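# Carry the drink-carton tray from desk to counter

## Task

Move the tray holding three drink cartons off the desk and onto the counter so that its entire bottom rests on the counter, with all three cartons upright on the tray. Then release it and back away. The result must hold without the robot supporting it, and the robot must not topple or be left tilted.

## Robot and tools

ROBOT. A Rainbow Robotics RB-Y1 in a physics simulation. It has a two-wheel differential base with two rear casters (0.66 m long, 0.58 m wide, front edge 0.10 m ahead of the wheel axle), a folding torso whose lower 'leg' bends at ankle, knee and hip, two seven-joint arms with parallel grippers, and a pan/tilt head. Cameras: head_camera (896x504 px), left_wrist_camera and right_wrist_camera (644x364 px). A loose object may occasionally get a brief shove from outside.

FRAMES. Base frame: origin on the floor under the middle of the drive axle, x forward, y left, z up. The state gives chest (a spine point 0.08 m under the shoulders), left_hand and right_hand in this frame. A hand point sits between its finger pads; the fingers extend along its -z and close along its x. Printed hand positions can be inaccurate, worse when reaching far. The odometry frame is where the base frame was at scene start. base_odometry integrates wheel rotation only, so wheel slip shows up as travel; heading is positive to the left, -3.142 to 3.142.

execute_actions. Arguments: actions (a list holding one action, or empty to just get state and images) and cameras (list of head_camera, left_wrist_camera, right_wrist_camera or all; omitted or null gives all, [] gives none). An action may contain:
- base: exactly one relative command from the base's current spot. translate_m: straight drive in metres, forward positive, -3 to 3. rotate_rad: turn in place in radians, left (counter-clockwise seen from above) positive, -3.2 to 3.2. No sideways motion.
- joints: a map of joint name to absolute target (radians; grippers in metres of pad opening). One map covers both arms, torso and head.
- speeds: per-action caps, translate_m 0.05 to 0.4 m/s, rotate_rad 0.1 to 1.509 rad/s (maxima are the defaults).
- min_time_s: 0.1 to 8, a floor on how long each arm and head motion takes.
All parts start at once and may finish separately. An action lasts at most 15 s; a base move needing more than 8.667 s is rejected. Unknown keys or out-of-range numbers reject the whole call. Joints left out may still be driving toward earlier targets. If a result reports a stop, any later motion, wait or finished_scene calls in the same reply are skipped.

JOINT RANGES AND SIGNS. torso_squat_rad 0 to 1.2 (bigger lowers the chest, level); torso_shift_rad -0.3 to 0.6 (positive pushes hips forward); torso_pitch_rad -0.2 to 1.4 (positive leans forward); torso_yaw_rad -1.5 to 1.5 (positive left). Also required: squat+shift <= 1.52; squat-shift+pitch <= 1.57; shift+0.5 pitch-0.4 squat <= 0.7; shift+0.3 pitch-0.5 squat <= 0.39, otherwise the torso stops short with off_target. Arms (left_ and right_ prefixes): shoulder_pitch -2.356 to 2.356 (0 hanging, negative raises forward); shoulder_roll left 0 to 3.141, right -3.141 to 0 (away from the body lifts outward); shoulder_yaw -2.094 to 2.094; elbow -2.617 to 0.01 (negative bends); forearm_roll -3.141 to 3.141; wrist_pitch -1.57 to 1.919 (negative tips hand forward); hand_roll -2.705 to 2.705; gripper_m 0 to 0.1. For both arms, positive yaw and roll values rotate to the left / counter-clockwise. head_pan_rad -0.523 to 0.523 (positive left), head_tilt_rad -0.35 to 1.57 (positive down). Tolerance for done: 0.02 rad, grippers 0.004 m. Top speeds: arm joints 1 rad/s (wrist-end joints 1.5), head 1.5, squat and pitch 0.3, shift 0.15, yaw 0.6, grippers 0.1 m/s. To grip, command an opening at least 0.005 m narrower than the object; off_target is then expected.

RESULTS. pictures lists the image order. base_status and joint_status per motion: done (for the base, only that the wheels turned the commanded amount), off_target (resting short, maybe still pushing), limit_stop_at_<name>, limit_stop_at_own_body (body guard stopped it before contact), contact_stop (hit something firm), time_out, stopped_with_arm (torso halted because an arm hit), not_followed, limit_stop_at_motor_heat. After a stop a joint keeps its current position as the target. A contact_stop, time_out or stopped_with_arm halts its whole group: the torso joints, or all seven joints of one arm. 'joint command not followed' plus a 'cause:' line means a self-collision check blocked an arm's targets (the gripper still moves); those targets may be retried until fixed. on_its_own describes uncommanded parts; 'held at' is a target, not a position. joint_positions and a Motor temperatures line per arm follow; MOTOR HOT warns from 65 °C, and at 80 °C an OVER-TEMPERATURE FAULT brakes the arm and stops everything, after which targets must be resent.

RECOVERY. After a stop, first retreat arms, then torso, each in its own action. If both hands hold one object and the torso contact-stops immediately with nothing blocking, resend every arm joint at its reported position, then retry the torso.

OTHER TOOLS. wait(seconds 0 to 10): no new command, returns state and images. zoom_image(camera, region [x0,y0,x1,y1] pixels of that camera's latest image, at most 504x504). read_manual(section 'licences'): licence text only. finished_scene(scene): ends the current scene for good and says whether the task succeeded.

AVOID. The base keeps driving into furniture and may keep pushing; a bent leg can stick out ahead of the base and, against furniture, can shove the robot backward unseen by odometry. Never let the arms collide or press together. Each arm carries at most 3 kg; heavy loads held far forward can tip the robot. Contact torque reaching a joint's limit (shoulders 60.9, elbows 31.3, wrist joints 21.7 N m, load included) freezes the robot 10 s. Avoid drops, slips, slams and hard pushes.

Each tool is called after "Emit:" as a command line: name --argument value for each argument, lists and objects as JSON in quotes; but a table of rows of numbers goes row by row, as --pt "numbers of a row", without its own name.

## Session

Emit:
execute_actions --actions '[]' --cameras '["head_camera"]'

Scene clock: 0.00 s.
Motor temperatures (°C, as the motors report them): left_arm=[27 27 28 30 36 33 33] | right_arm=[31 26 29 30 41 32 30]
base_odometry: x=+0.000 y=+0.000 heading=+0.000 (m, m, rad; odometry frame)
base_status: not commanded
joint_positions: torso_squat_rad=+0.350 torso_shift_rad=-0.001 torso_pitch_rad=+0.000 torso_yaw_rad=-0.001 left_shoulder_pitch_rad=-0.014 left_shoulder_roll_rad=-0.007 left_shoulder_yaw_rad=+0.032 left_elbow_rad=-0.193 left_forearm_roll_rad=+0.042 left_wrist_pitch_rad=+0.003 left_hand_roll_rad=-0.016 left_gripper_m=+0.100 right_shoulder_pitch_rad=-0.021 right_shoulder_roll_rad=-0.004 right_shoulder_yaw_rad=+0.018 right_elbow_rad=-0.101 right_forearm_roll_rad=+0.022 right_wrist_pitch_rad=+0.002 right_hand_roll_rad=-0.052 right_gripper_m=+0.099 head_pan_rad=-0.001 head_tilt_rad=+0.401
joint_status: not commanded
chest: x=-0.2285 y=+0.0002 z=+1.2475 quat_wxyz=(+1.000, +0.000, +0.000, +0.000) (m; base frame)
left_hand: x=-0.1249 y=+0.2173 z=+0.5692 quat_wxyz=(+0.994, -0.004, -0.101, +0.026) (m; base frame)
right_hand: x=-0.1648 y=-0.2213 z=+0.5654 quat_wxyz=(+0.998, +0.000, -0.059, -0.002) (m; base frame)
pictures: head_camera
Images, in order (width x height): head_camera 896x504.

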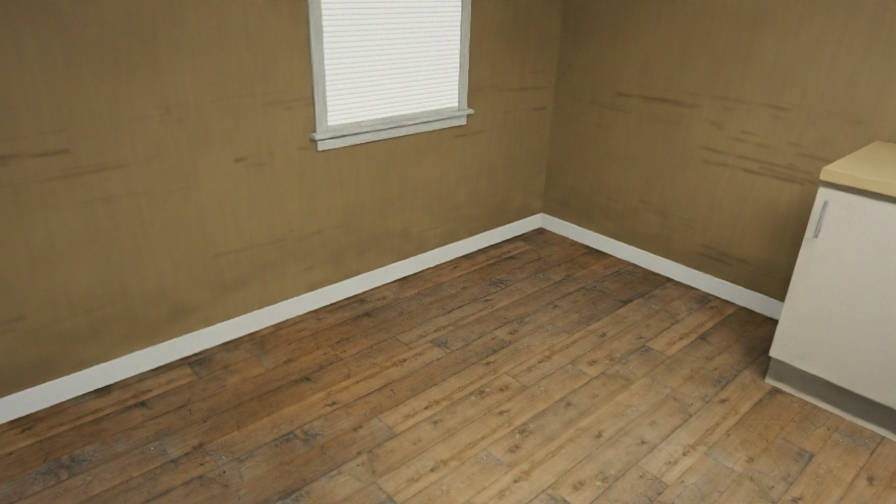

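Emit:
execute_actions --actions '[{"base":{"rotate_rad":2.24},"joints":{"left_shoulder_pitch_rad":-0.845,"left_shoulder_roll_rad":0.143,"left_shoulder_yaw_rad":0.287,"left_elbow_rad":-1.165,"left_forearm_roll_rad":0,"left_wrist_pitch_rad":1.737,"left_hand_roll_rad":-1.615,"right_shoulder_pitch_rad":-0.845,"right_shoulder_roll_rad":-0.143,"right_shoulder_yaw_rad":-0.287,"right_elbow_rad":-1.165,"right_forearm_roll_rad":0,"right_wrist_pitch_rad":1.737,"right_hand_roll_rad":1.615},"min_time_s":3.5}]' --cameras '["head_camera"]'

Scene clock: 5.07 s.
Motor temperatures (°C, as the motors report them): left_arm=[27 27 28 30 36 33 33] | right_arm=[31 26 29 30 41 32 30]
base_odometry: x=+0.000 y=+0.000 heading=+2.239 (m, m, rad; odometry frame)
base_status: done
joint_positions: torso_squat_rad=+0.350 torso_shift_rad=-0.001 torso_pitch_rad=+0.000 torso_yaw_rad=-0.001 left_shoulder_pitch_rad=-0.845 left_shoulder_roll_rad=+0.143 left_shoulder_yaw_rad=+0.287 left_elbow_rad=-1.165 left_forearm_roll_rad=+0.000 left_wrist_pitch_rad=+1.737 left_hand_roll_rad=-1.615 left_gripper_m=+0.100 right_shoulder_pitch_rad=-0.845 right_shoulder_roll_rad=-0.143 right_shoulder_yaw_rad=-0.287 right_elbow_rad=-1.165 right_forearm_roll_rad=+0.000 right_wrist_pitch_rad=+1.737 right_hand_roll_rad=+1.615 right_gripper_m=+0.099 head_pan_rad=-0.001 head_tilt_rad=+0.401
joint_status: all done
chest: x=-0.2286 y=+0.0002 z=+1.2475 quat_wxyz=(+1.000, +0.000, +0.000, +0.000) (m; base frame)
left_hand: x=+0.2981 y=+0.2414 z=+1.0140 quat_wxyz=(+0.700, +0.092, -0.084, -0.703) (m; base frame)
right_hand: x=+0.2980 y=-0.2416 z=+1.0144 quat_wxyz=(+0.701, -0.092, -0.085, +0.703) (m; base frame)
pictures: head_camera
Images, in order (width x height): head_camera 896x504.

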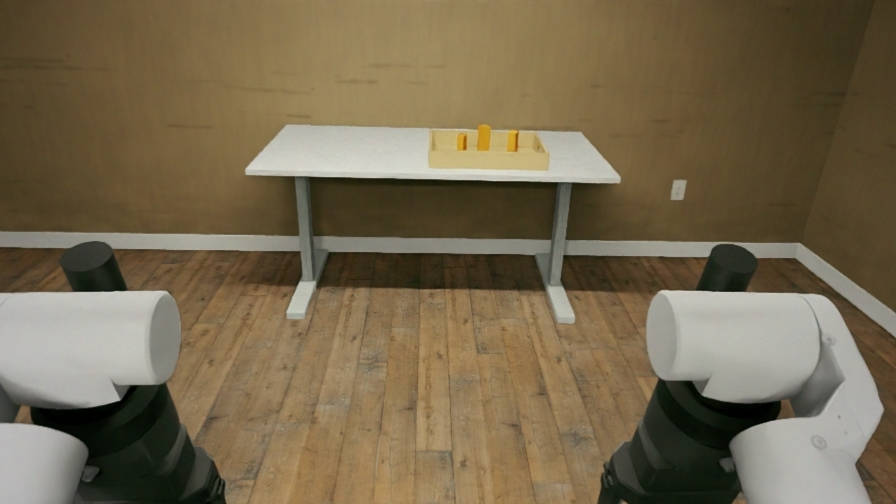

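Emit:
zoom_image --camera "head_camera" --region '[400, 110, 580, 200]'

Emit:
zoom_image --camera "head_camera" --region '[230, 100, 650, 340]'

Region (400, 110, 580, 200) of head_camera's 896x504 image, scaled by 2.800, with more detail than that image has.

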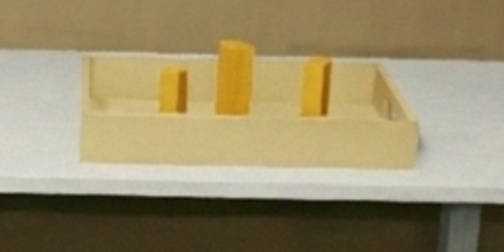

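Region (230, 100, 650, 340) of head_camera's 896x504 image, scaled by 1.200, with more detail than that image has; it fills the top 288 rows of this view, and the rest is white.

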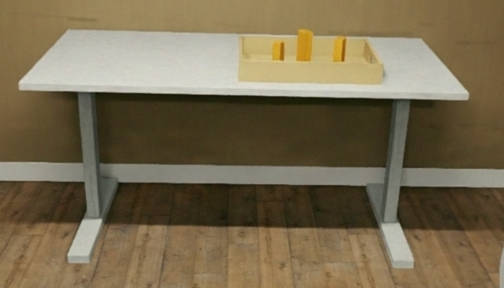

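Emit:
execute_actions --actions '[{"base":{"rotate_rad":-0.172}}]' --cameras '[]'

Emit:
execute_actions --actions '[{"base":{"translate_m":1.7},"joints":{"head_tilt_rad":0.6}}]' --cameras '["head_camera"]'

Scene clock: 7.60 s.
Motor temperatures (°C, as the motors report them): left_arm=[27 27 28 30 36 33 33] | right_arm=[31 26 29 30 41 32 30]
base_odometry: x=+0.000 y=+0.000 heading=+2.068 (m, m, rad; odometry frame)
base_status: done
joint_positions: torso_squat_rad=+0.350 torso_shift_rad=-0.001 torso_pitch_rad=+0.000 torso_yaw_rad=-0.001 left_shoulder_pitch_rad=-0.845 left_shoulder_roll_rad=+0.143 left_shoulder_yaw_rad=+0.287 left_elbow_rad=-1.165 left_forearm_roll_rad=+0.000 left_wrist_pitch_rad=+1.737 left_hand_roll_rad=-1.615 left_gripper_m=+0.100 right_shoulder_pitch_rad=-0.845 right_shoulder_roll_rad=-0.143 right_shoulder_yaw_rad=-0.287 right_elbow_rad=-1.165 right_forearm_roll_rad=+0.000 right_wrist_pitch_rad=+1.737 right_hand_roll_rad=+1.615 right_gripper_m=+0.099 head_pan_rad=-0.001 head_tilt_rad=+0.401
joint_status: not commanded
chest: x=-0.2286 y=+0.0003 z=+1.2475 quat_wxyz=(+1.000, +0.000, +0.000, +0.000) (m; base frame)
left_hand: x=+0.2981 y=+0.2414 z=+1.0140 quat_wxyz=(+0.700, +0.092, -0.084, -0.703) (m; base frame)
right_hand: x=+0.2981 y=-0.2416 z=+1.0144 quat_wxyz=(+0.701, -0.092, -0.085, +0.702) (m; base frame)
pictures: none
No camera images: the call's "cameras" was empty. Leave "cameras" out to get every camera's image.

Scene clock: 13.30 s.
Motor temperatures (°C, as the motors report them): left_arm=[27 27 28 30 36 33 33] | right_arm=[31 26 29 30 41 32 30]
base_odometry: x=-0.813 y=+1.494 heading=+2.070 (m, m, rad; odometry frame)
base_status: done
joint_positions: torso_squat_rad=+0.350 torso_shift_rad=-0.001 torso_pitch_rad=+0.000 torso_yaw_rad=-0.001 left_shoulder_pitch_rad=-0.845 left_shoulder_roll_rad=+0.143 left_shoulder_yaw_rad=+0.287 left_elbow_rad=-1.165 left_forearm_roll_rad=+0.000 left_wrist_pitch_rad=+1.737 left_hand_roll_rad=-1.615 left_gripper_m=+0.100 right_shoulder_pitch_rad=-0.845 right_shoulder_roll_rad=-0.143 right_shoulder_yaw_rad=-0.287 right_elbow_rad=-1.165 right_forearm_roll_rad=+0.000 right_wrist_pitch_rad=+1.737 right_hand_roll_rad=+1.615 right_gripper_m=+0.099 head_pan_rad=-0.001 head_tilt_rad=+0.600
joint_status: all done
chest: x=-0.2285 y=+0.0003 z=+1.2475 quat_wxyz=(+1.000, +0.000, +0.000, +0.000) (m; base frame)
left_hand: x=+0.2982 y=+0.2414 z=+1.0140 quat_wxyz=(+0.700, +0.092, -0.084, -0.703) (m; base frame)
right_hand: x=+0.2981 y=-0.2416 z=+1.0144 quat_wxyz=(+0.701, -0.092, -0.085, +0.703) (m; base frame)
pictures: head_camera
Images, in order (width x height): head_camera 896x504.

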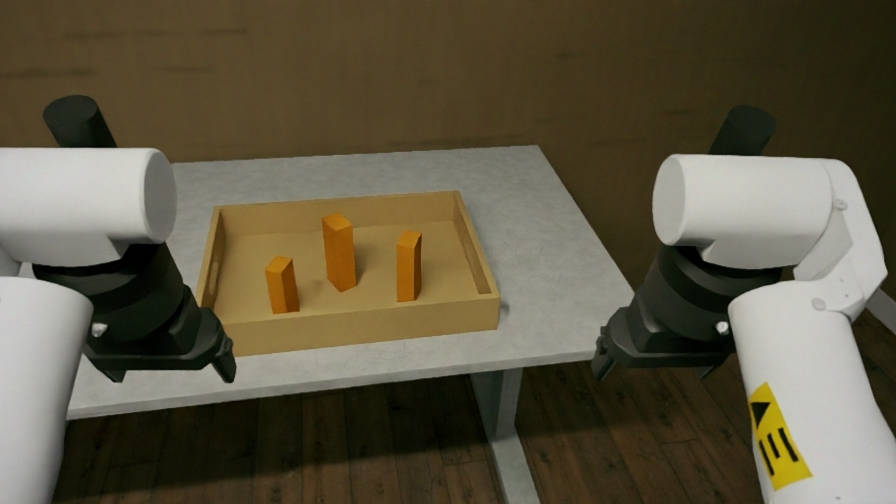

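Emit:
zoom_image --camera "head_camera" --region '[180, 170, 520, 400]'

Region (180, 170, 520, 400) of head_camera's 896x504 image, scaled by 1.482, with more detail than that image has; it fills the top 341 rows of this view, and the rest is white.

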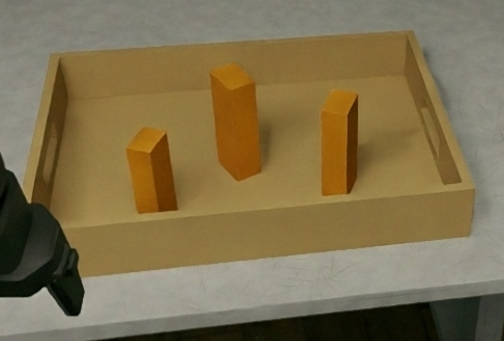

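Emit:
execute_actions --actions '[{"base":{"rotate_rad":0.158}}]' --cameras '[]'

Emit:
execute_actions --actions '[{"base":{"translate_m":0.535},"joints":{"head_tilt_rad":0.95,"torso_squat_rad":0.6}}]' --cameras '[]'

Emit:
execute_actions --actions '[{"base":{"rotate_rad":-0.02},"joints":{"torso_squat_rad":0.72}}]'

Scene clock: 15.97 s.
Motor temperatures (°C, as the motors report them): left_arm=[27 27 28 30 36 33 33] | right_arm=[31 26 29 30 41 32 30]
base_odometry: x=-0.813 y=+1.494 heading=+2.227 (m, m, rad; odometry frame)
base_status: done
joint_positions: torso_squat_rad=+0.350 torso_shift_rad=-0.001 torso_pitch_rad=+0.000 torso_yaw_rad=-0.001 left_shoulder_pitch_rad=-0.845 left_shoulder_roll_rad=+0.143 left_shoulder_yaw_rad=+0.287 left_elbow_rad=-1.165 left_forearm_roll_rad=+0.000 left_wrist_pitch_rad=+1.737 left_hand_roll_rad=-1.615 left_gripper_m=+0.100 right_shoulder_pitch_rad=-0.845 right_shoulder_roll_rad=-0.143 right_shoulder_yaw_rad=-0.287 right_elbow_rad=-1.165 right_forearm_roll_rad=+0.000 right_wrist_pitch_rad=+1.737 right_hand_roll_rad=+1.615 right_gripper_m=+0.099 head_pan_rad=-0.001 head_tilt_rad=+0.600
joint_status: not commanded
chest: x=-0.2285 y=+0.0003 z=+1.2475 quat_wxyz=(+1.000, +0.000, +0.000, +0.000) (m; base frame)
left_hand: x=+0.2982 y=+0.2414 z=+1.0140 quat_wxyz=(+0.700, +0.092, -0.084, -0.703) (m; base frame)
right_hand: x=+0.2981 y=-0.2416 z=+1.0144 quat_wxyz=(+0.701, -0.092, -0.085, +0.702) (m; base frame)
pictures: none
No camera images: the call's "cameras" was empty. Leave "cameras" out to get every camera's image.

Scene clock: 18.67 s.
Motor temperatures (°C, as the motors report them): left_arm=[27 27 28 30 36 33 33] | right_arm=[31 26 29 30 41 32 30]
base_odometry: x=-1.139 y=+1.918 heading=+2.228 (m, m, rad; odometry frame)
base_status: done
joint_positions: torso_squat_rad=+0.600 torso_shift_rad=-0.001 torso_pitch_rad=+0.000 torso_yaw_rad=-0.001 left_shoulder_pitch_rad=-0.845 left_shoulder_roll_rad=+0.143 left_shoulder_yaw_rad=+0.287 left_elbow_rad=-1.165 left_forearm_roll_rad=+0.000 left_wrist_pitch_rad=+1.737 left_hand_roll_rad=-1.615 left_gripper_m=+0.100 right_shoulder_pitch_rad=-0.845 right_shoulder_roll_rad=-0.143 right_shoulder_yaw_rad=-0.287 right_elbow_rad=-1.165 right_forearm_roll_rad=+0.000 right_wrist_pitch_rad=+1.737 right_hand_roll_rad=+1.615 right_gripper_m=+0.099 head_pan_rad=-0.001 head_tilt_rad=+0.950
joint_status: all done
chest: x=-0.2284 y=+0.0002 z=+1.1677 quat_wxyz=(+1.000, +0.000, +0.000, +0.000) (m; base frame)
left_hand: x=+0.2983 y=+0.2413 z=+0.9343 quat_wxyz=(+0.700, +0.092, -0.084, -0.703) (m; base frame)
right_hand: x=+0.2982 y=-0.2416 z=+0.9347 quat_wxyz=(+0.701, -0.092, -0.085, +0.702) (m; base frame)
pictures: none
No camera images: the call's "cameras" was empty. Leave "cameras" out to get every camera's image.

Scene clock: 19.83 s.
Motor temperatures (°C, as the motors report them): left_arm=[27 27 28 30 36 33 33] | right_arm=[31 26 29 30 41 32 30]
base_odometry: x=-1.139 y=+1.918 heading=+2.209 (m, m, rad; odometry frame)
base_status: done
joint_positions: torso_squat_rad=+0.720 torso_shift_rad=-0.001 torso_pitch_rad=+0.000 torso_yaw_rad=-0.001 left_shoulder_pitch_rad=-0.845 left_shoulder_roll_rad=+0.143 left_shoulder_yaw_rad=+0.287 left_elbow_rad=-1.165 left_forearm_roll_rad=+0.000 left_wrist_pitch_rad=+1.737 left_hand_roll_rad=-1.615 left_gripper_m=+0.100 right_shoulder_pitch_rad=-0.845 right_shoulder_roll_rad=-0.143 right_shoulder_yaw_rad=-0.287 right_elbow_rad=-1.165 right_forearm_roll_rad=+0.000 right_wrist_pitch_rad=+1.737 right_hand_roll_rad=+1.615 right_gripper_m=+0.099 head_pan_rad=-0.001 head_tilt_rad=+0.950
joint_status: all done
chest: x=-0.2285 y=+0.0002 z=+1.1162 quat_wxyz=(+1.000, +0.000, +0.000, +0.000) (m; base frame)
left_hand: x=+0.2983 y=+0.2414 z=+0.8829 quat_wxyz=(+0.700, +0.092, -0.085, -0.703) (m; base frame)
right_hand: x=+0.2982 y=-0.2416 z=+0.8833 quat_wxyz=(+0.701, -0.092, -0.085, +0.702) (m; base frame)
pictures: head_camera, left_wrist_camera, right_wrist_camera
Images, in order (width x height): head_camera 896x504, left_wrist_camera 644x364, right_wrist_camera 644x364.

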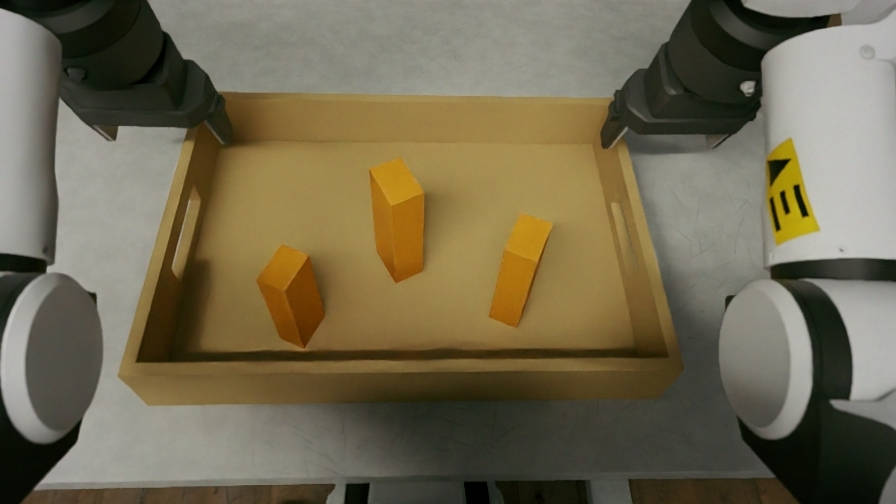

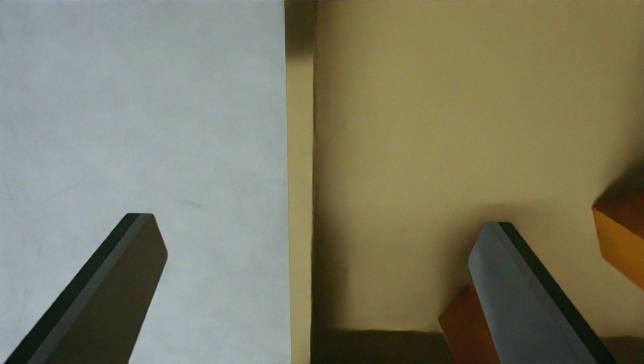

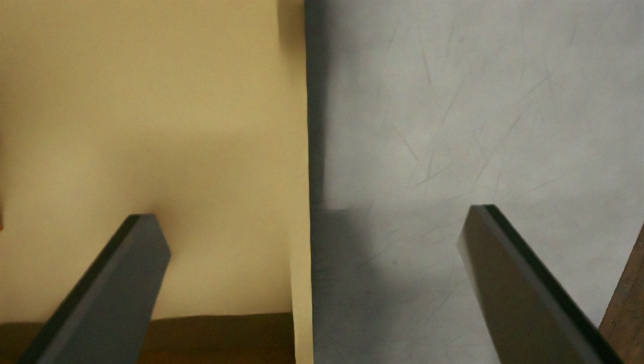

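Emit:
execute_actions --actions '[{"base":{"translate_m":-0.05},"joints":{"torso_squat_rad":0.83,"torso_yaw_rad":0.012,"left_gripper_m":0.05,"right_gripper_m":0.05,"head_tilt_rad":0.9}}]'

Scene clock: 21.67 s.
Motor temperatures (°C, as the motors report them): left_arm=[27 27 28 30 36 33 33] | right_arm=[31 26 29 30 41 32 30]
base_odometry: x=-1.110 y=+1.878 heading=+2.208 (m, m, rad; odometry frame)
base_status: done
joint_positions: torso_squat_rad=+0.830 torso_shift_rad=-0.001 torso_pitch_rad=+0.000 torso_yaw_rad=+0.012 left_shoulder_pitch_rad=-0.845 left_shoulder_roll_rad=+0.143 left_shoulder_yaw_rad=+0.287 left_elbow_rad=-1.165 left_forearm_roll_rad=+0.000 left_wrist_pitch_rad=+1.737 left_hand_roll_rad=-1.615 left_gripper_m=+0.050 right_shoulder_pitch_rad=-0.845 right_shoulder_roll_rad=-0.143 right_shoulder_yaw_rad=-0.287 right_elbow_rad=-1.165 right_forearm_roll_rad=+0.000 right_wrist_pitch_rad=+1.737 right_hand_roll_rad=+1.615 right_gripper_m=+0.050 head_pan_rad=-0.001 head_tilt_rad=+0.900
joint_status: all done
chest: x=-0.2284 y=+0.0002 z=+1.0623 quat_wxyz=(+1.000, +0.000, +0.000, +0.006) (m; base frame)
left_hand: x=+0.2952 y=+0.2479 z=+0.8289 quat_wxyz=(+0.705, +0.092, -0.084, -0.699) (m; base frame)
right_hand: x=+0.3012 y=-0.2351 z=+0.8294 quat_wxyz=(+0.696, -0.092, -0.085, +0.707) (m; base frame)
pictures: head_camera, left_wrist_camera, right_wrist_camera
Images, in order (width x height): head_camera 896x504, left_wrist_camera 644x364, right_wrist_camera 644x364.

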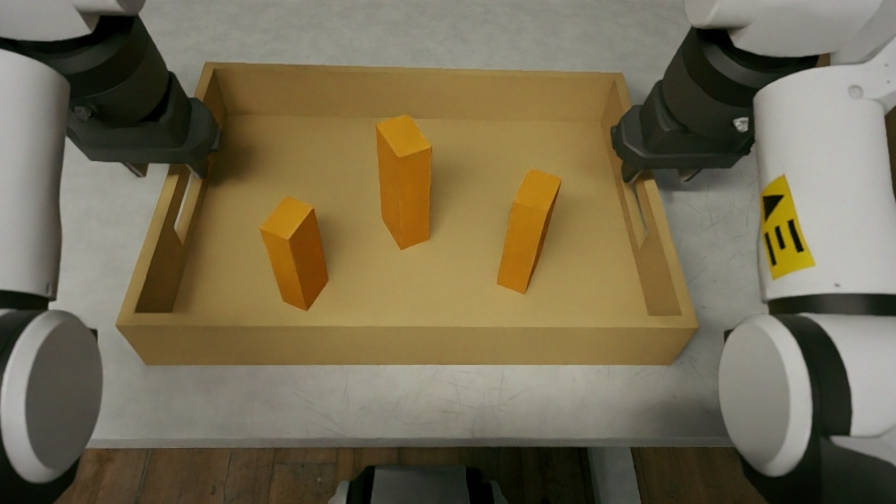

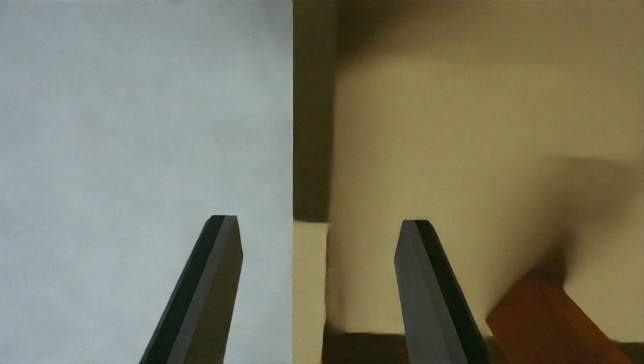

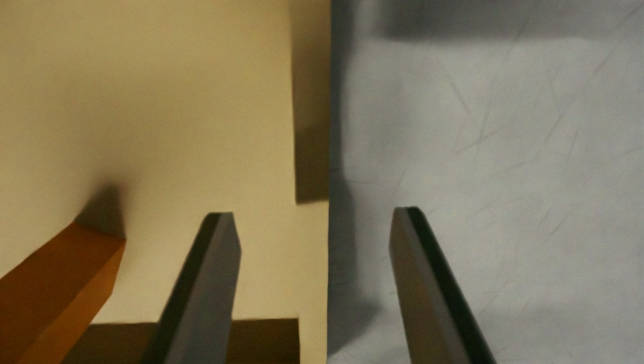

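Emit:
execute_actions --actions '[{"joints":{"torso_squat_rad":0.897,"left_shoulder_roll_rad":0.147,"left_gripper_m":0.03,"right_gripper_m":0.03}}]'

Scene clock: 23.10 s.
Motor temperatures (°C, as the motors report them): left_arm=[27 27 28 30 36 33 33] | right_arm=[31 26 29 30 41 32 30]
base_odometry: x=-1.110 y=+1.878 heading=+2.208 (m, m, rad; odometry frame)
base_status: not commanded
joint_positions: torso_squat_rad=+0.897 torso_shift_rad=-0.001 torso_pitch_rad=+0.000 torso_yaw_rad=+0.012 left_shoulder_pitch_rad=-0.845 left_shoulder_roll_rad=+0.147 left_shoulder_yaw_rad=+0.287 left_elbow_rad=-1.165 left_forearm_roll_rad=+0.000 left_wrist_pitch_rad=+1.737 left_hand_roll_rad=-1.615 left_gripper_m=+0.030 right_shoulder_pitch_rad=-0.845 right_shoulder_roll_rad=-0.143 right_shoulder_yaw_rad=-0.287 right_elbow_rad=-1.165 right_forearm_roll_rad=+0.000 right_wrist_pitch_rad=+1.737 right_hand_roll_rad=+1.615 right_gripper_m=+0.030 head_pan_rad=-0.001 head_tilt_rad=+0.900
joint_status: all done
chest: x=-0.2284 y=+0.0002 z=+1.0267 quat_wxyz=(+1.000, +0.000, +0.000, +0.006) (m; base frame)
left_hand: x=+0.2955 y=+0.2502 z=+0.7939 quat_wxyz=(+0.705, +0.094, -0.083, -0.698) (m; base frame)
right_hand: x=+0.3013 y=-0.2351 z=+0.7938 quat_wxyz=(+0.696, -0.092, -0.085, +0.707) (m; base frame)
pictures: head_camera, left_wrist_camera, right_wrist_camera
Images, in order (width x height): head_camera 896x504, left_wrist_camera 644x364, right_wrist_camera 644x364.

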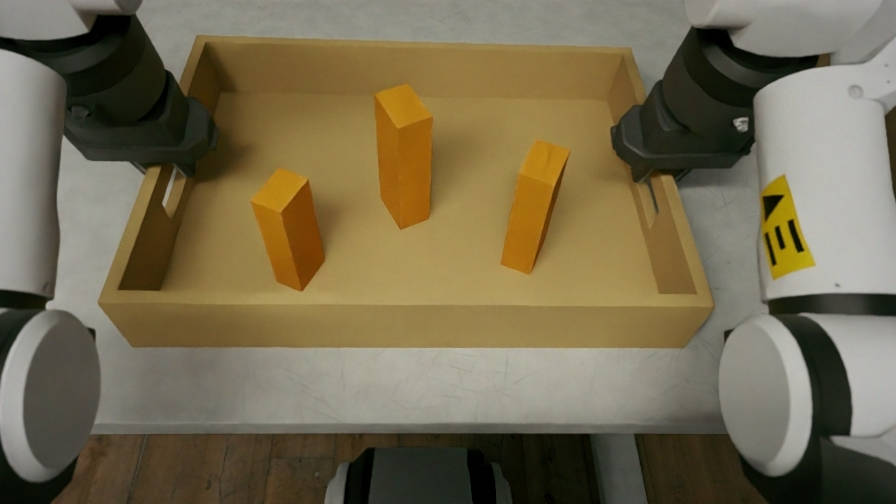

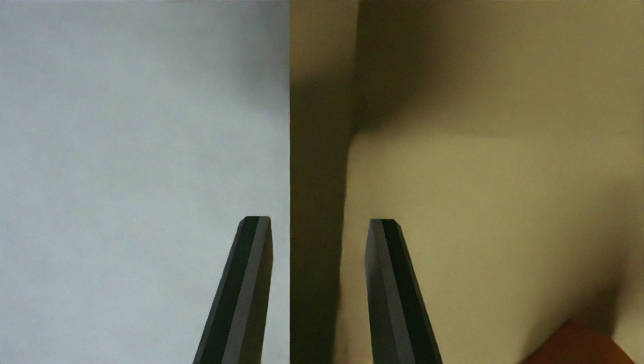

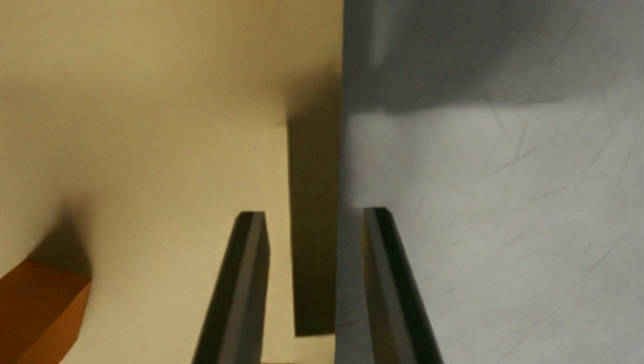

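Emit:
zoom_image --camera "head_camera" --region '[80, 80, 280, 260]'

Emit:
zoom_image --camera "head_camera" --region '[570, 80, 770, 260]'

Region (80, 80, 280, 260) of head_camera's 896x504 image, scaled by 2.520, with more detail than that image has; it fills the top 454 rows of this view, and the rest is white.

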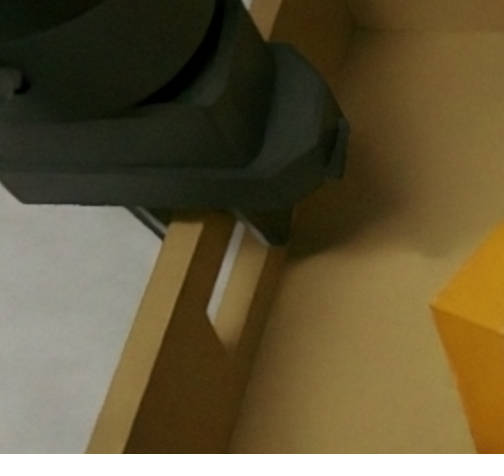

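Region (570, 80, 770, 260) of head_camera's 896x504 image, scaled by 2.520, with more detail than that image has; it fills the top 454 rows of this view, and the rest is white.

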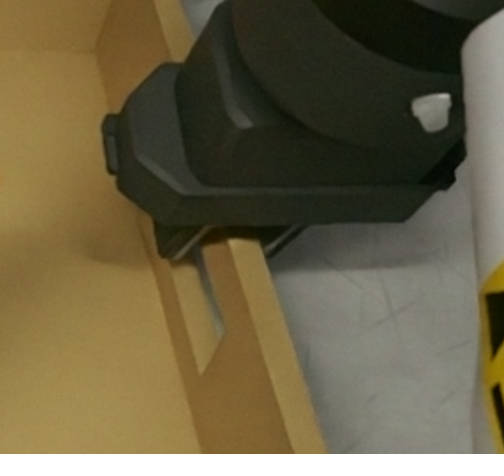

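Emit:
execute_actions --actions '[{"joints":{"left_gripper_m":0.0,"right_gripper_m":0.0}}]' --cameras '["head_camera"]'

Scene clock: 24.23 s.
Motor temperatures (°C, as the motors report them): left_arm=[27 27 28 30 36 33 33] | right_arm=[31 26 29 30 41 32 30]
base_odometry: x=-1.110 y=+1.878 heading=+2.208 (m, m, rad; odometry frame)
base_status: not commanded
joint_positions: torso_squat_rad=+0.897 torso_shift_rad=-0.001 torso_pitch_rad=+0.000 torso_yaw_rad=+0.012 left_shoulder_pitch_rad=-0.845 left_shoulder_roll_rad=+0.147 left_shoulder_yaw_rad=+0.287 left_elbow_rad=-1.165 left_forearm_roll_rad=+0.000 left_wrist_pitch_rad=+1.737 left_hand_roll_rad=-1.615 left_gripper_m=+0.012 right_shoulder_pitch_rad=-0.845 right_shoulder_roll_rad=-0.143 right_shoulder_yaw_rad=-0.287 right_elbow_rad=-1.165 right_forearm_roll_rad=+0.000 right_wrist_pitch_rad=+1.737 right_hand_roll_rad=+1.615 right_gripper_m=+0.011 head_pan_rad=-0.001 head_tilt_rad=+0.900
joint_status: left_gripper_m off_target (ended at +0.012, target +0.000); right_gripper_m off_target (ended at +0.011, target +0.000)
chest: x=-0.2284 y=+0.0002 z=+1.0267 quat_wxyz=(+1.000, +0.000, +0.000, +0.006) (m; base frame)
left_hand: x=+0.2955 y=+0.2505 z=+0.7940 quat_wxyz=(+0.706, +0.094, -0.083, -0.697) (m; base frame)
right_hand: x=+0.3013 y=-0.2351 z=+0.7938 quat_wxyz=(+0.696, -0.092, -0.085, +0.707) (m; base frame)
pictures: head_camera
Images, in order (width x height): head_camera 896x504.

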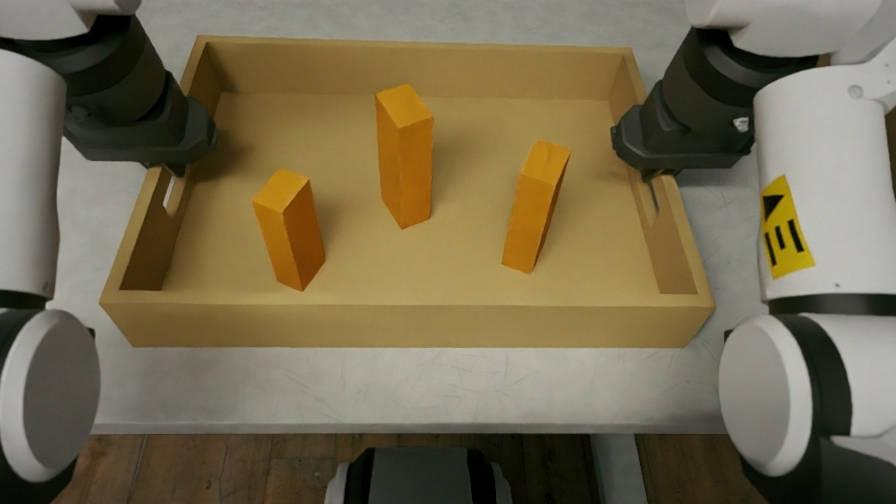

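Emit:
execute_actions --actions '[{"joints":{"torso_squat_rad":0.81}}]' --cameras '["head_camera"]'

Scene clock: 25.33 s.
Motor temperatures (°C, as the motors report them): left_arm=[27 27 28 30 36 33 33] | right_arm=[32 26 29 30 41 32 30]
base_odometry: x=-1.110 y=+1.878 heading=+2.208 (m, m, rad; odometry frame)
base_status: not commanded
joint_positions: torso_squat_rad=+0.810 torso_shift_rad=-0.001 torso_pitch_rad=+0.001 torso_yaw_rad=+0.012 left_shoulder_pitch_rad=-0.844 left_shoulder_roll_rad=+0.147 left_shoulder_yaw_rad=+0.287 left_elbow_rad=-1.164 left_forearm_roll_rad=+0.000 left_wrist_pitch_rad=+1.737 left_hand_roll_rad=-1.615 left_gripper_m=+0.012 right_shoulder_pitch_rad=-0.844 right_shoulder_roll_rad=-0.143 right_shoulder_yaw_rad=-0.287 right_elbow_rad=-1.165 right_forearm_roll_rad=+0.000 right_wrist_pitch_rad=+1.737 right_hand_roll_rad=+1.615 right_gripper_m=+0.011 head_pan_rad=-0.001 head_tilt_rad=+0.900
joint_status: all done
chest: x=-0.2281 y=+0.0002 z=+1.0726 quat_wxyz=(+1.000, +0.000, +0.000, +0.006) (m; base frame)
left_hand: x=+0.2952 y=+0.2505 z=+0.8388 quat_wxyz=(+0.706, +0.093, -0.082, -0.698) (m; base frame)
right_hand: x=+0.3011 y=-0.2352 z=+0.8387 quat_wxyz=(+0.696, -0.091, -0.084, +0.707) (m; base frame)
pictures: head_camera
Images, in order (width x height): head_camera 896x504.

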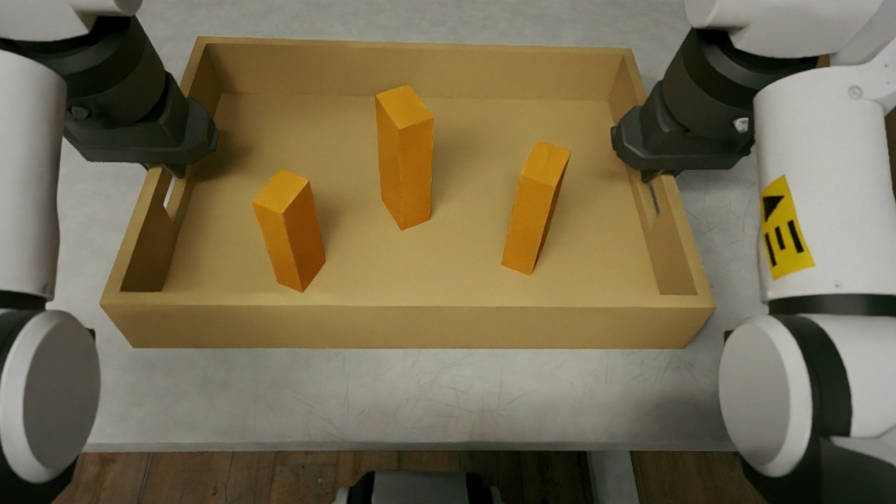

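Emit:
execute_actions --actions '[{"base":{"translate_m":-2.2},"joints":{"torso_squat_rad":0.2,"head_tilt_rad":0.75}}]' --cameras '["head_camera"]'

Emit:
execute_actions --actions '[{"base":{"rotate_rad":3.09},"speeds":{"rotate_rad":1.0},"joints":{"head_tilt_rad":0.4}}]' --cameras '["head_camera"]'

Scene clock: 33.10 s.
Motor temperatures (°C, as the motors report them): left_arm=[27 27 28 30 36 33 33] | right_arm=[32 26 29 30 41 32 30]
base_odometry: x=+0.198 y=+0.108 heading=+2.207 (m, m, rad; odometry frame)
base_status: done
joint_positions: torso_squat_rad=+0.200 torso_shift_rad=-0.001 torso_pitch_rad=+0.000 torso_yaw_rad=+0.012 left_shoulder_pitch_rad=-0.844 left_shoulder_roll_rad=+0.147 left_shoulder_yaw_rad=+0.287 left_elbow_rad=-1.164 left_forearm_roll_rad=+0.000 left_wrist_pitch_rad=+1.737 left_hand_roll_rad=-1.615 left_gripper_m=+0.012 right_shoulder_pitch_rad=-0.844 right_shoulder_roll_rad=-0.143 right_shoulder_yaw_rad=-0.287 right_elbow_rad=-1.164 right_forearm_roll_rad=+0.000 right_wrist_pitch_rad=+1.737 right_hand_roll_rad=+1.615 right_gripper_m=+0.011 head_pan_rad=-0.001 head_tilt_rad=+0.750
joint_status: all done
chest: x=-0.2283 y=+0.0003 z=+1.2760 quat_wxyz=(+1.000, +0.000, +0.000, +0.006) (m; base frame)
left_hand: x=+0.2950 y=+0.2506 z=+1.0422 quat_wxyz=(+0.706, +0.093, -0.082, -0.698) (m; base frame)
right_hand: x=+0.3008 y=-0.2352 z=+1.0420 quat_wxyz=(+0.696, -0.091, -0.084, +0.707) (m; base frame)
pictures: head_camera
Images, in order (width x height): head_camera 896x504.

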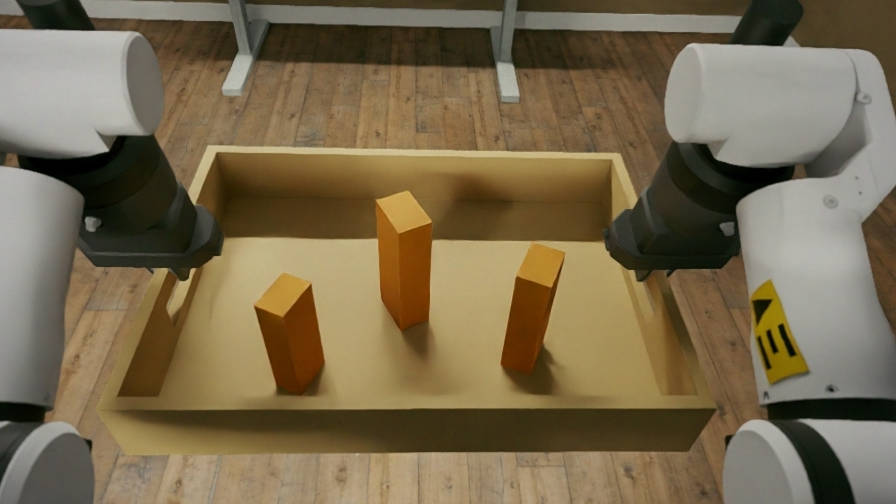

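Scene clock: 38.53 s.
Motor temperatures (°C, as the motors report them): left_arm=[27 27 28 30 36 33 33] | right_arm=[32 26 29 30 41 32 30]
base_odometry: x=+0.198 y=+0.108 heading=-0.987 (m, m, rad; odometry frame)
base_status: done
joint_positions: torso_squat_rad=+0.200 torso_shift_rad=-0.001 torso_pitch_rad=+0.000 torso_yaw_rad=+0.012 left_shoulder_pitch_rad=-0.844 left_shoulder_roll_rad=+0.147 left_shoulder_yaw_rad=+0.287 left_elbow_rad=-1.164 left_forearm_roll_rad=+0.000 left_wrist_pitch_rad=+1.737 left_hand_roll_rad=-1.615 left_gripper_m=+0.012 right_shoulder_pitch_rad=-0.844 right_shoulder_roll_rad=-0.143 right_shoulder_yaw_rad=-0.287 right_elbow_rad=-1.164 right_forearm_roll_rad=+0.000 right_wrist_pitch_rad=+1.737 right_hand_roll_rad=+1.615 right_gripper_m=+0.011 head_pan_rad=-0.001 head_tilt_rad=+0.400
joint_status: all done
chest: x=-0.2283 y=+0.0003 z=+1.2760 quat_wxyz=(+1.000, +0.000, +0.000, +0.006) (m; base frame)
left_hand: x=+0.2950 y=+0.2506 z=+1.0422 quat_wxyz=(+0.706, +0.093, -0.082, -0.698) (m; base frame)
right_hand: x=+0.3008 y=-0.2352 z=+1.0420 quat_wxyz=(+0.696, -0.091, -0.084, +0.707) (m; base frame)
pictures: head_camera
Images, in order (width x height): head_camera 896x504.

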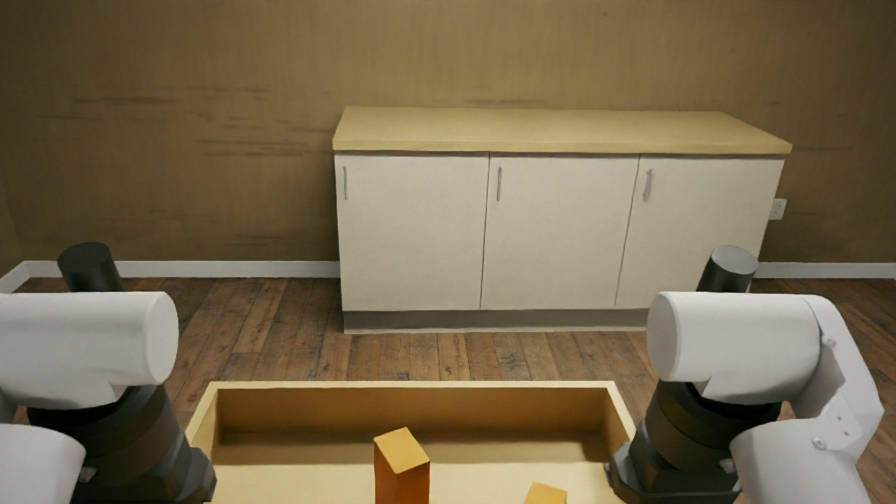

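Emit:
execute_actions --actions '[{"base":{"rotate_rad":-0.06}}]' --cameras '[]'

Emit:
execute_actions --actions '[{"base":{"translate_m":1.85},"joints":{"head_tilt_rad":1.1,"torso_squat_rad":0.1}}]'

Scene clock: 40.63 s.
Motor temperatures (°C, as the motors report them): left_arm=[27 27 28 30 36 33 33] | right_arm=[32 26 29 30 41 32 30]
base_odometry: x=+0.198 y=+0.108 heading=-1.047 (m, m, rad; odometry frame)
base_status: done
joint_positions: torso_squat_rad=+0.200 torso_shift_rad=-0.001 torso_pitch_rad=+0.000 torso_yaw_rad=+0.012 left_shoulder_pitch_rad=-0.844 left_shoulder_roll_rad=+0.147 left_shoulder_yaw_rad=+0.287 left_elbow_rad=-1.164 left_forearm_roll_rad=+0.000 left_wrist_pitch_rad=+1.737 left_hand_roll_rad=-1.615 left_gripper_m=+0.012 right_shoulder_pitch_rad=-0.844 right_shoulder_roll_rad=-0.143 right_shoulder_yaw_rad=-0.287 right_elbow_rad=-1.164 right_forearm_roll_rad=+0.000 right_wrist_pitch_rad=+1.737 right_hand_roll_rad=+1.615 right_gripper_m=+0.011 head_pan_rad=-0.001 head_tilt_rad=+0.400
joint_status: not commanded
chest: x=-0.2283 y=+0.0003 z=+1.2760 quat_wxyz=(+1.000, +0.000, +0.000, +0.006) (m; base frame)
left_hand: x=+0.2950 y=+0.2506 z=+1.0421 quat_wxyz=(+0.706, +0.093, -0.082, -0.698) (m; base frame)
right_hand: x=+0.3008 y=-0.2352 z=+1.0420 quat_wxyz=(+0.696, -0.091, -0.084, +0.707) (m; base frame)
pictures: none
No camera images: the call's "cameras" was empty. Leave "cameras" out to get every camera's image.

Scene clock: 46.73 s.
Motor temperatures (°C, as the motors report them): left_arm=[28 27 28 30 36 33 33] | right_arm=[32 26 29 30 41 32 30]
base_odometry: x=+1.125 y=-1.493 heading=-1.045 (m, m, rad; odometry frame)
base_status: done
joint_positions: torso_squat_rad=+0.100 torso_shift_rad=-0.001 torso_pitch_rad=+0.001 torso_yaw_rad=+0.012 left_shoulder_pitch_rad=-0.844 left_shoulder_roll_rad=+0.147 left_shoulder_yaw_rad=+0.287 left_elbow_rad=-1.164 left_forearm_roll_rad=+0.000 left_wrist_pitch_rad=+1.737 left_hand_roll_rad=-1.615 left_gripper_m=+0.012 right_shoulder_pitch_rad=-0.844 right_shoulder_roll_rad=-0.143 right_shoulder_yaw_rad=-0.287 right_elbow_rad=-1.164 right_forearm_roll_rad=+0.000 right_wrist_pitch_rad=+1.737 right_hand_roll_rad=+1.615 right_gripper_m=+0.011 head_pan_rad=-0.001 head_tilt_rad=+1.100
joint_status: all done
chest: x=-0.2282 y=+0.0003 z=+1.2864 quat_wxyz=(+1.000, +0.000, +0.000, +0.006) (m; base frame)
left_hand: x=+0.2950 y=+0.2505 z=+1.0525 quat_wxyz=(+0.706, +0.093, -0.082, -0.698) (m; base frame)
right_hand: x=+0.3009 y=-0.2352 z=+1.0524 quat_wxyz=(+0.696, -0.091, -0.084, +0.707) (m; base frame)
pictures: head_camera, left_wrist_camera, right_wrist_camera
Images, in order (width x height): head_camera 896x504, left_wrist_camera 644x364, right_wrist_camera 644x364.

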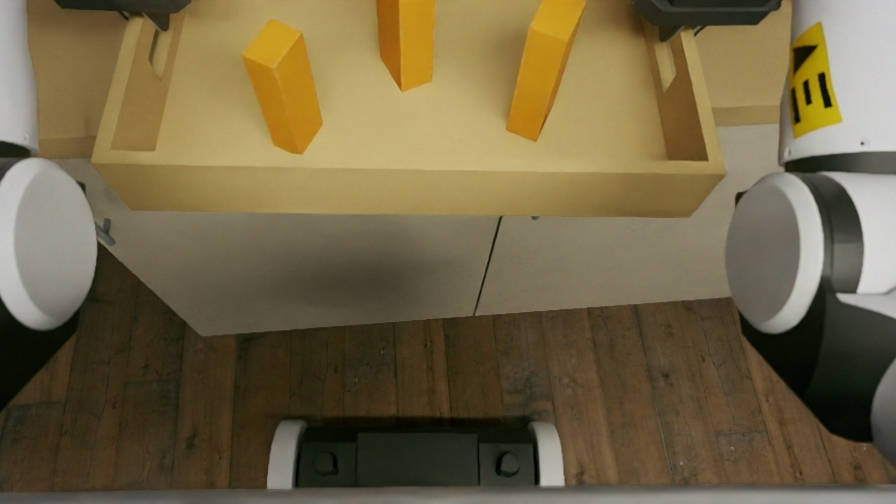

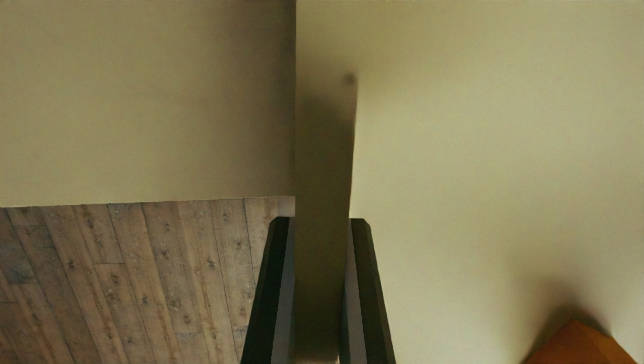

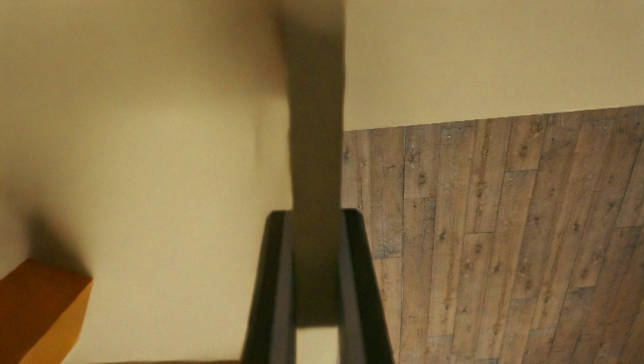

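Emit:
execute_actions --actions '[{"base":{"translate_m":0.17},"joints":{"torso_shift_rad":0.12,"torso_squat_rad":0.33},"speeds":{"translate_m":0.15}}]' --cameras '["head_camera"]'

Scene clock: 49.43 s.
Motor temperatures (°C, as the motors report them): left_arm=[28 27 28 30 36 33 33] | right_arm=[32 26 29 30 41 32 30]
base_odometry: x=+1.211 y=-1.640 heading=-1.044 (m, m, rad; odometry frame)
base_status: done
joint_positions: torso_squat_rad=+0.330 torso_shift_rad=+0.120 torso_pitch_rad=+0.001 torso_yaw_rad=+0.012 left_shoulder_pitch_rad=-0.844 left_shoulder_roll_rad=+0.147 left_shoulder_yaw_rad=+0.287 left_elbow_rad=-1.164 left_forearm_roll_rad=+0.000 left_wrist_pitch_rad=+1.737 left_hand_roll_rad=-1.615 left_gripper_m=+0.012 right_shoulder_pitch_rad=-0.844 right_shoulder_roll_rad=-0.143 right_shoulder_yaw_rad=-0.287 right_elbow_rad=-1.164 right_forearm_roll_rad=+0.000 right_wrist_pitch_rad=+1.737 right_hand_roll_rad=+1.615 right_gripper_m=+0.011 head_pan_rad=-0.001 head_tilt_rad=+1.100
joint_status: all done
chest: x=-0.1484 y=+0.0003 z=+1.2474 quat_wxyz=(+1.000, +0.000, +0.000, +0.006) (m; base frame)
left_hand: x=+0.3749 y=+0.2505 z=+1.0135 quat_wxyz=(+0.706, +0.093, -0.082, -0.698) (m; base frame)
right_hand: x=+0.3807 y=-0.2352 z=+1.0133 quat_wxyz=(+0.696, -0.091, -0.084, +0.707) (m; base frame)
pictures: head_camera
Images, in order (width x height): head_camera 896x504.

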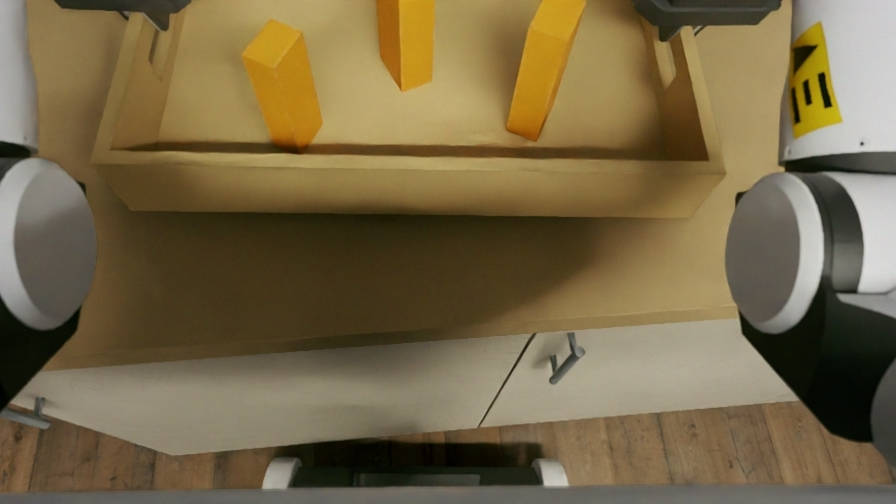

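Emit:
execute_actions --actions '[{"joints":{"torso_squat_rad":0.40,"head_tilt_rad":0.95}}]' --cameras '[]'

Scene clock: 50.80 s.
Motor temperatures (°C, as the motors report them): left_arm=[28 27 28 30 36 33 33] | right_arm=[32 26 29 30 41 32 30]
base_odometry: x=+1.211 y=-1.640 heading=-1.044 (m, m, rad; odometry frame)
base_status: not commanded
joint_positions: torso_squat_rad=+0.400 torso_shift_rad=+0.120 torso_pitch_rad=+0.000 torso_yaw_rad=+0.012 left_shoulder_pitch_rad=-0.844 left_shoulder_roll_rad=+0.147 left_shoulder_yaw_rad=+0.287 left_elbow_rad=-1.164 left_forearm_roll_rad=+0.000 left_wrist_pitch_rad=+1.737 left_hand_roll_rad=-1.615 left_gripper_m=+0.012 right_shoulder_pitch_rad=-0.844 right_shoulder_roll_rad=-0.143 right_shoulder_yaw_rad=-0.287 right_elbow_rad=-1.164 right_forearm_roll_rad=+0.000 right_wrist_pitch_rad=+1.737 right_hand_roll_rad=+1.615 right_gripper_m=+0.011 head_pan_rad=-0.001 head_tilt_rad=+0.950
joint_status: all done
chest: x=-0.1506 y=+0.0003 z=+1.2300 quat_wxyz=(+1.000, +0.000, +0.000, +0.006) (m; base frame)
left_hand: x=+0.3727 y=+0.2505 z=+0.9962 quat_wxyz=(+0.706, +0.093, -0.082, -0.698) (m; base frame)
right_hand: x=+0.3786 y=-0.2352 z=+0.9961 quat_wxyz=(+0.696, -0.091, -0.084, +0.707) (m; base frame)
pictures: none
No camera images: the call's "cameras" was empty. Leave "cameras" out to get every camera's image.

Emit:
execute_actions --actions '[{"joints":{"torso_squat_rad":0.435}}]' --cameras '["head_camera"]'

Scene clock: 51.70 s.
Motor temperatures (°C, as the motors report them): left_arm=[28 27 28 30 36 33 33] | right_arm=[32 26 29 30 41 32 30]
base_odometry: x=+1.211 y=-1.640 heading=-1.044 (m, m, rad; odometry frame)
base_status: not commanded
joint_positions: torso_squat_rad=+0.435 torso_shift_rad=+0.120 torso_pitch_rad=+0.000 torso_yaw_rad=+0.012 left_shoulder_pitch_rad=-0.844 left_shoulder_roll_rad=+0.147 left_shoulder_yaw_rad=+0.287 left_elbow_rad=-1.164 left_forearm_roll_rad=+0.000 left_wrist_pitch_rad=+1.737 left_hand_roll_rad=-1.615 left_gripper_m=+0.012 right_shoulder_pitch_rad=-0.844 right_shoulder_roll_rad=-0.143 right_shoulder_yaw_rad=-0.287 right_elbow_rad=-1.164 right_forearm_roll_rad=+0.000 right_wrist_pitch_rad=+1.737 right_hand_roll_rad=+1.615 right_gripper_m=+0.011 head_pan_rad=-0.001 head_tilt_rad=+0.950
joint_status: all done
chest: x=-0.1518 y=+0.0003 z=+1.2202 quat_wxyz=(+1.000, +0.000, +0.000, +0.006) (m; base frame)
left_hand: x=+0.3715 y=+0.2505 z=+0.9864 quat_wxyz=(+0.706, +0.093, -0.082, -0.698) (m; base frame)
right_hand: x=+0.3774 y=-0.2352 z=+0.9862 quat_wxyz=(+0.696, -0.091, -0.084, +0.707) (m; base frame)
pictures: head_camera
Images, in order (width x height): head_camera 896x504.

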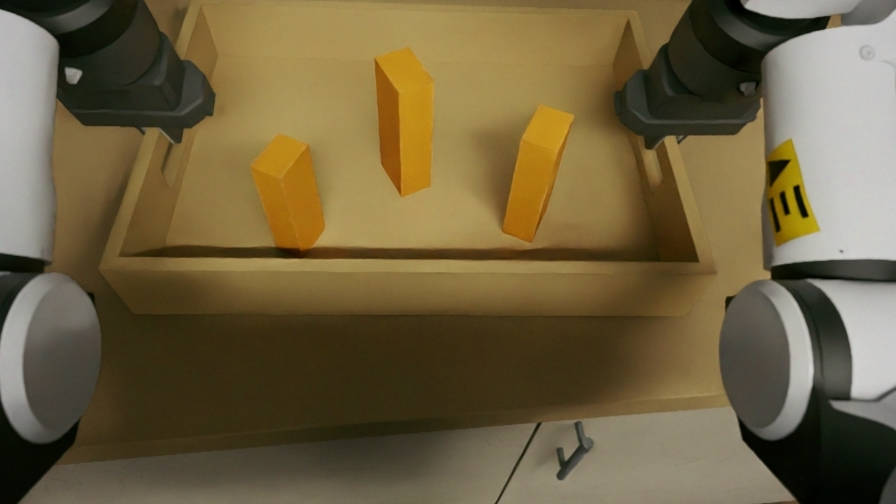

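Emit:
execute_actions --actions '[{"joints":{"torso_squat_rad":0.465}}]' --cameras '[]'

Scene clock: 52.53 s.
Motor temperatures (°C, as the motors report them): left_arm=[28 27 28 30 36 33 33] | right_arm=[32 26 29 30 41 32 30]
base_odometry: x=+1.211 y=-1.640 heading=-1.044 (m, m, rad; odometry frame)
base_status: not commanded
joint_positions: torso_squat_rad=+0.465 torso_shift_rad=+0.119 torso_pitch_rad=-0.003 torso_yaw_rad=+0.012 left_shoulder_pitch_rad=-0.849 left_shoulder_roll_rad=+0.148 left_shoulder_yaw_rad=+0.287 left_elbow_rad=-1.167 left_forearm_roll_rad=+0.000 left_wrist_pitch_rad=+1.737 left_hand_roll_rad=-1.615 left_gripper_m=+0.012 right_shoulder_pitch_rad=-0.849 right_shoulder_roll_rad=-0.145 right_shoulder_yaw_rad=-0.287 right_elbow_rad=-1.168 right_forearm_roll_rad=+0.000 right_wrist_pitch_rad=+1.736 right_hand_roll_rad=+1.615 right_gripper_m=+0.011 head_pan_rad=-0.001 head_tilt_rad=+0.950
joint_status: all done
chest: x=-0.1545 y=+0.0003 z=+1.2111 quat_wxyz=(+1.000, +0.000, -0.001, +0.006) (m; base frame)
left_hand: x=+0.3717 y=+0.2504 z=+0.9826 quat_wxyz=(+0.705, +0.097, -0.086, -0.697) (m; base frame)
right_hand: x=+0.3776 y=-0.2351 z=+0.9826 quat_wxyz=(+0.696, -0.096, -0.088, +0.707) (m; base frame)
pictures: none
No camera images: the call's "cameras" was empty. Leave "cameras" out to get every camera's image.


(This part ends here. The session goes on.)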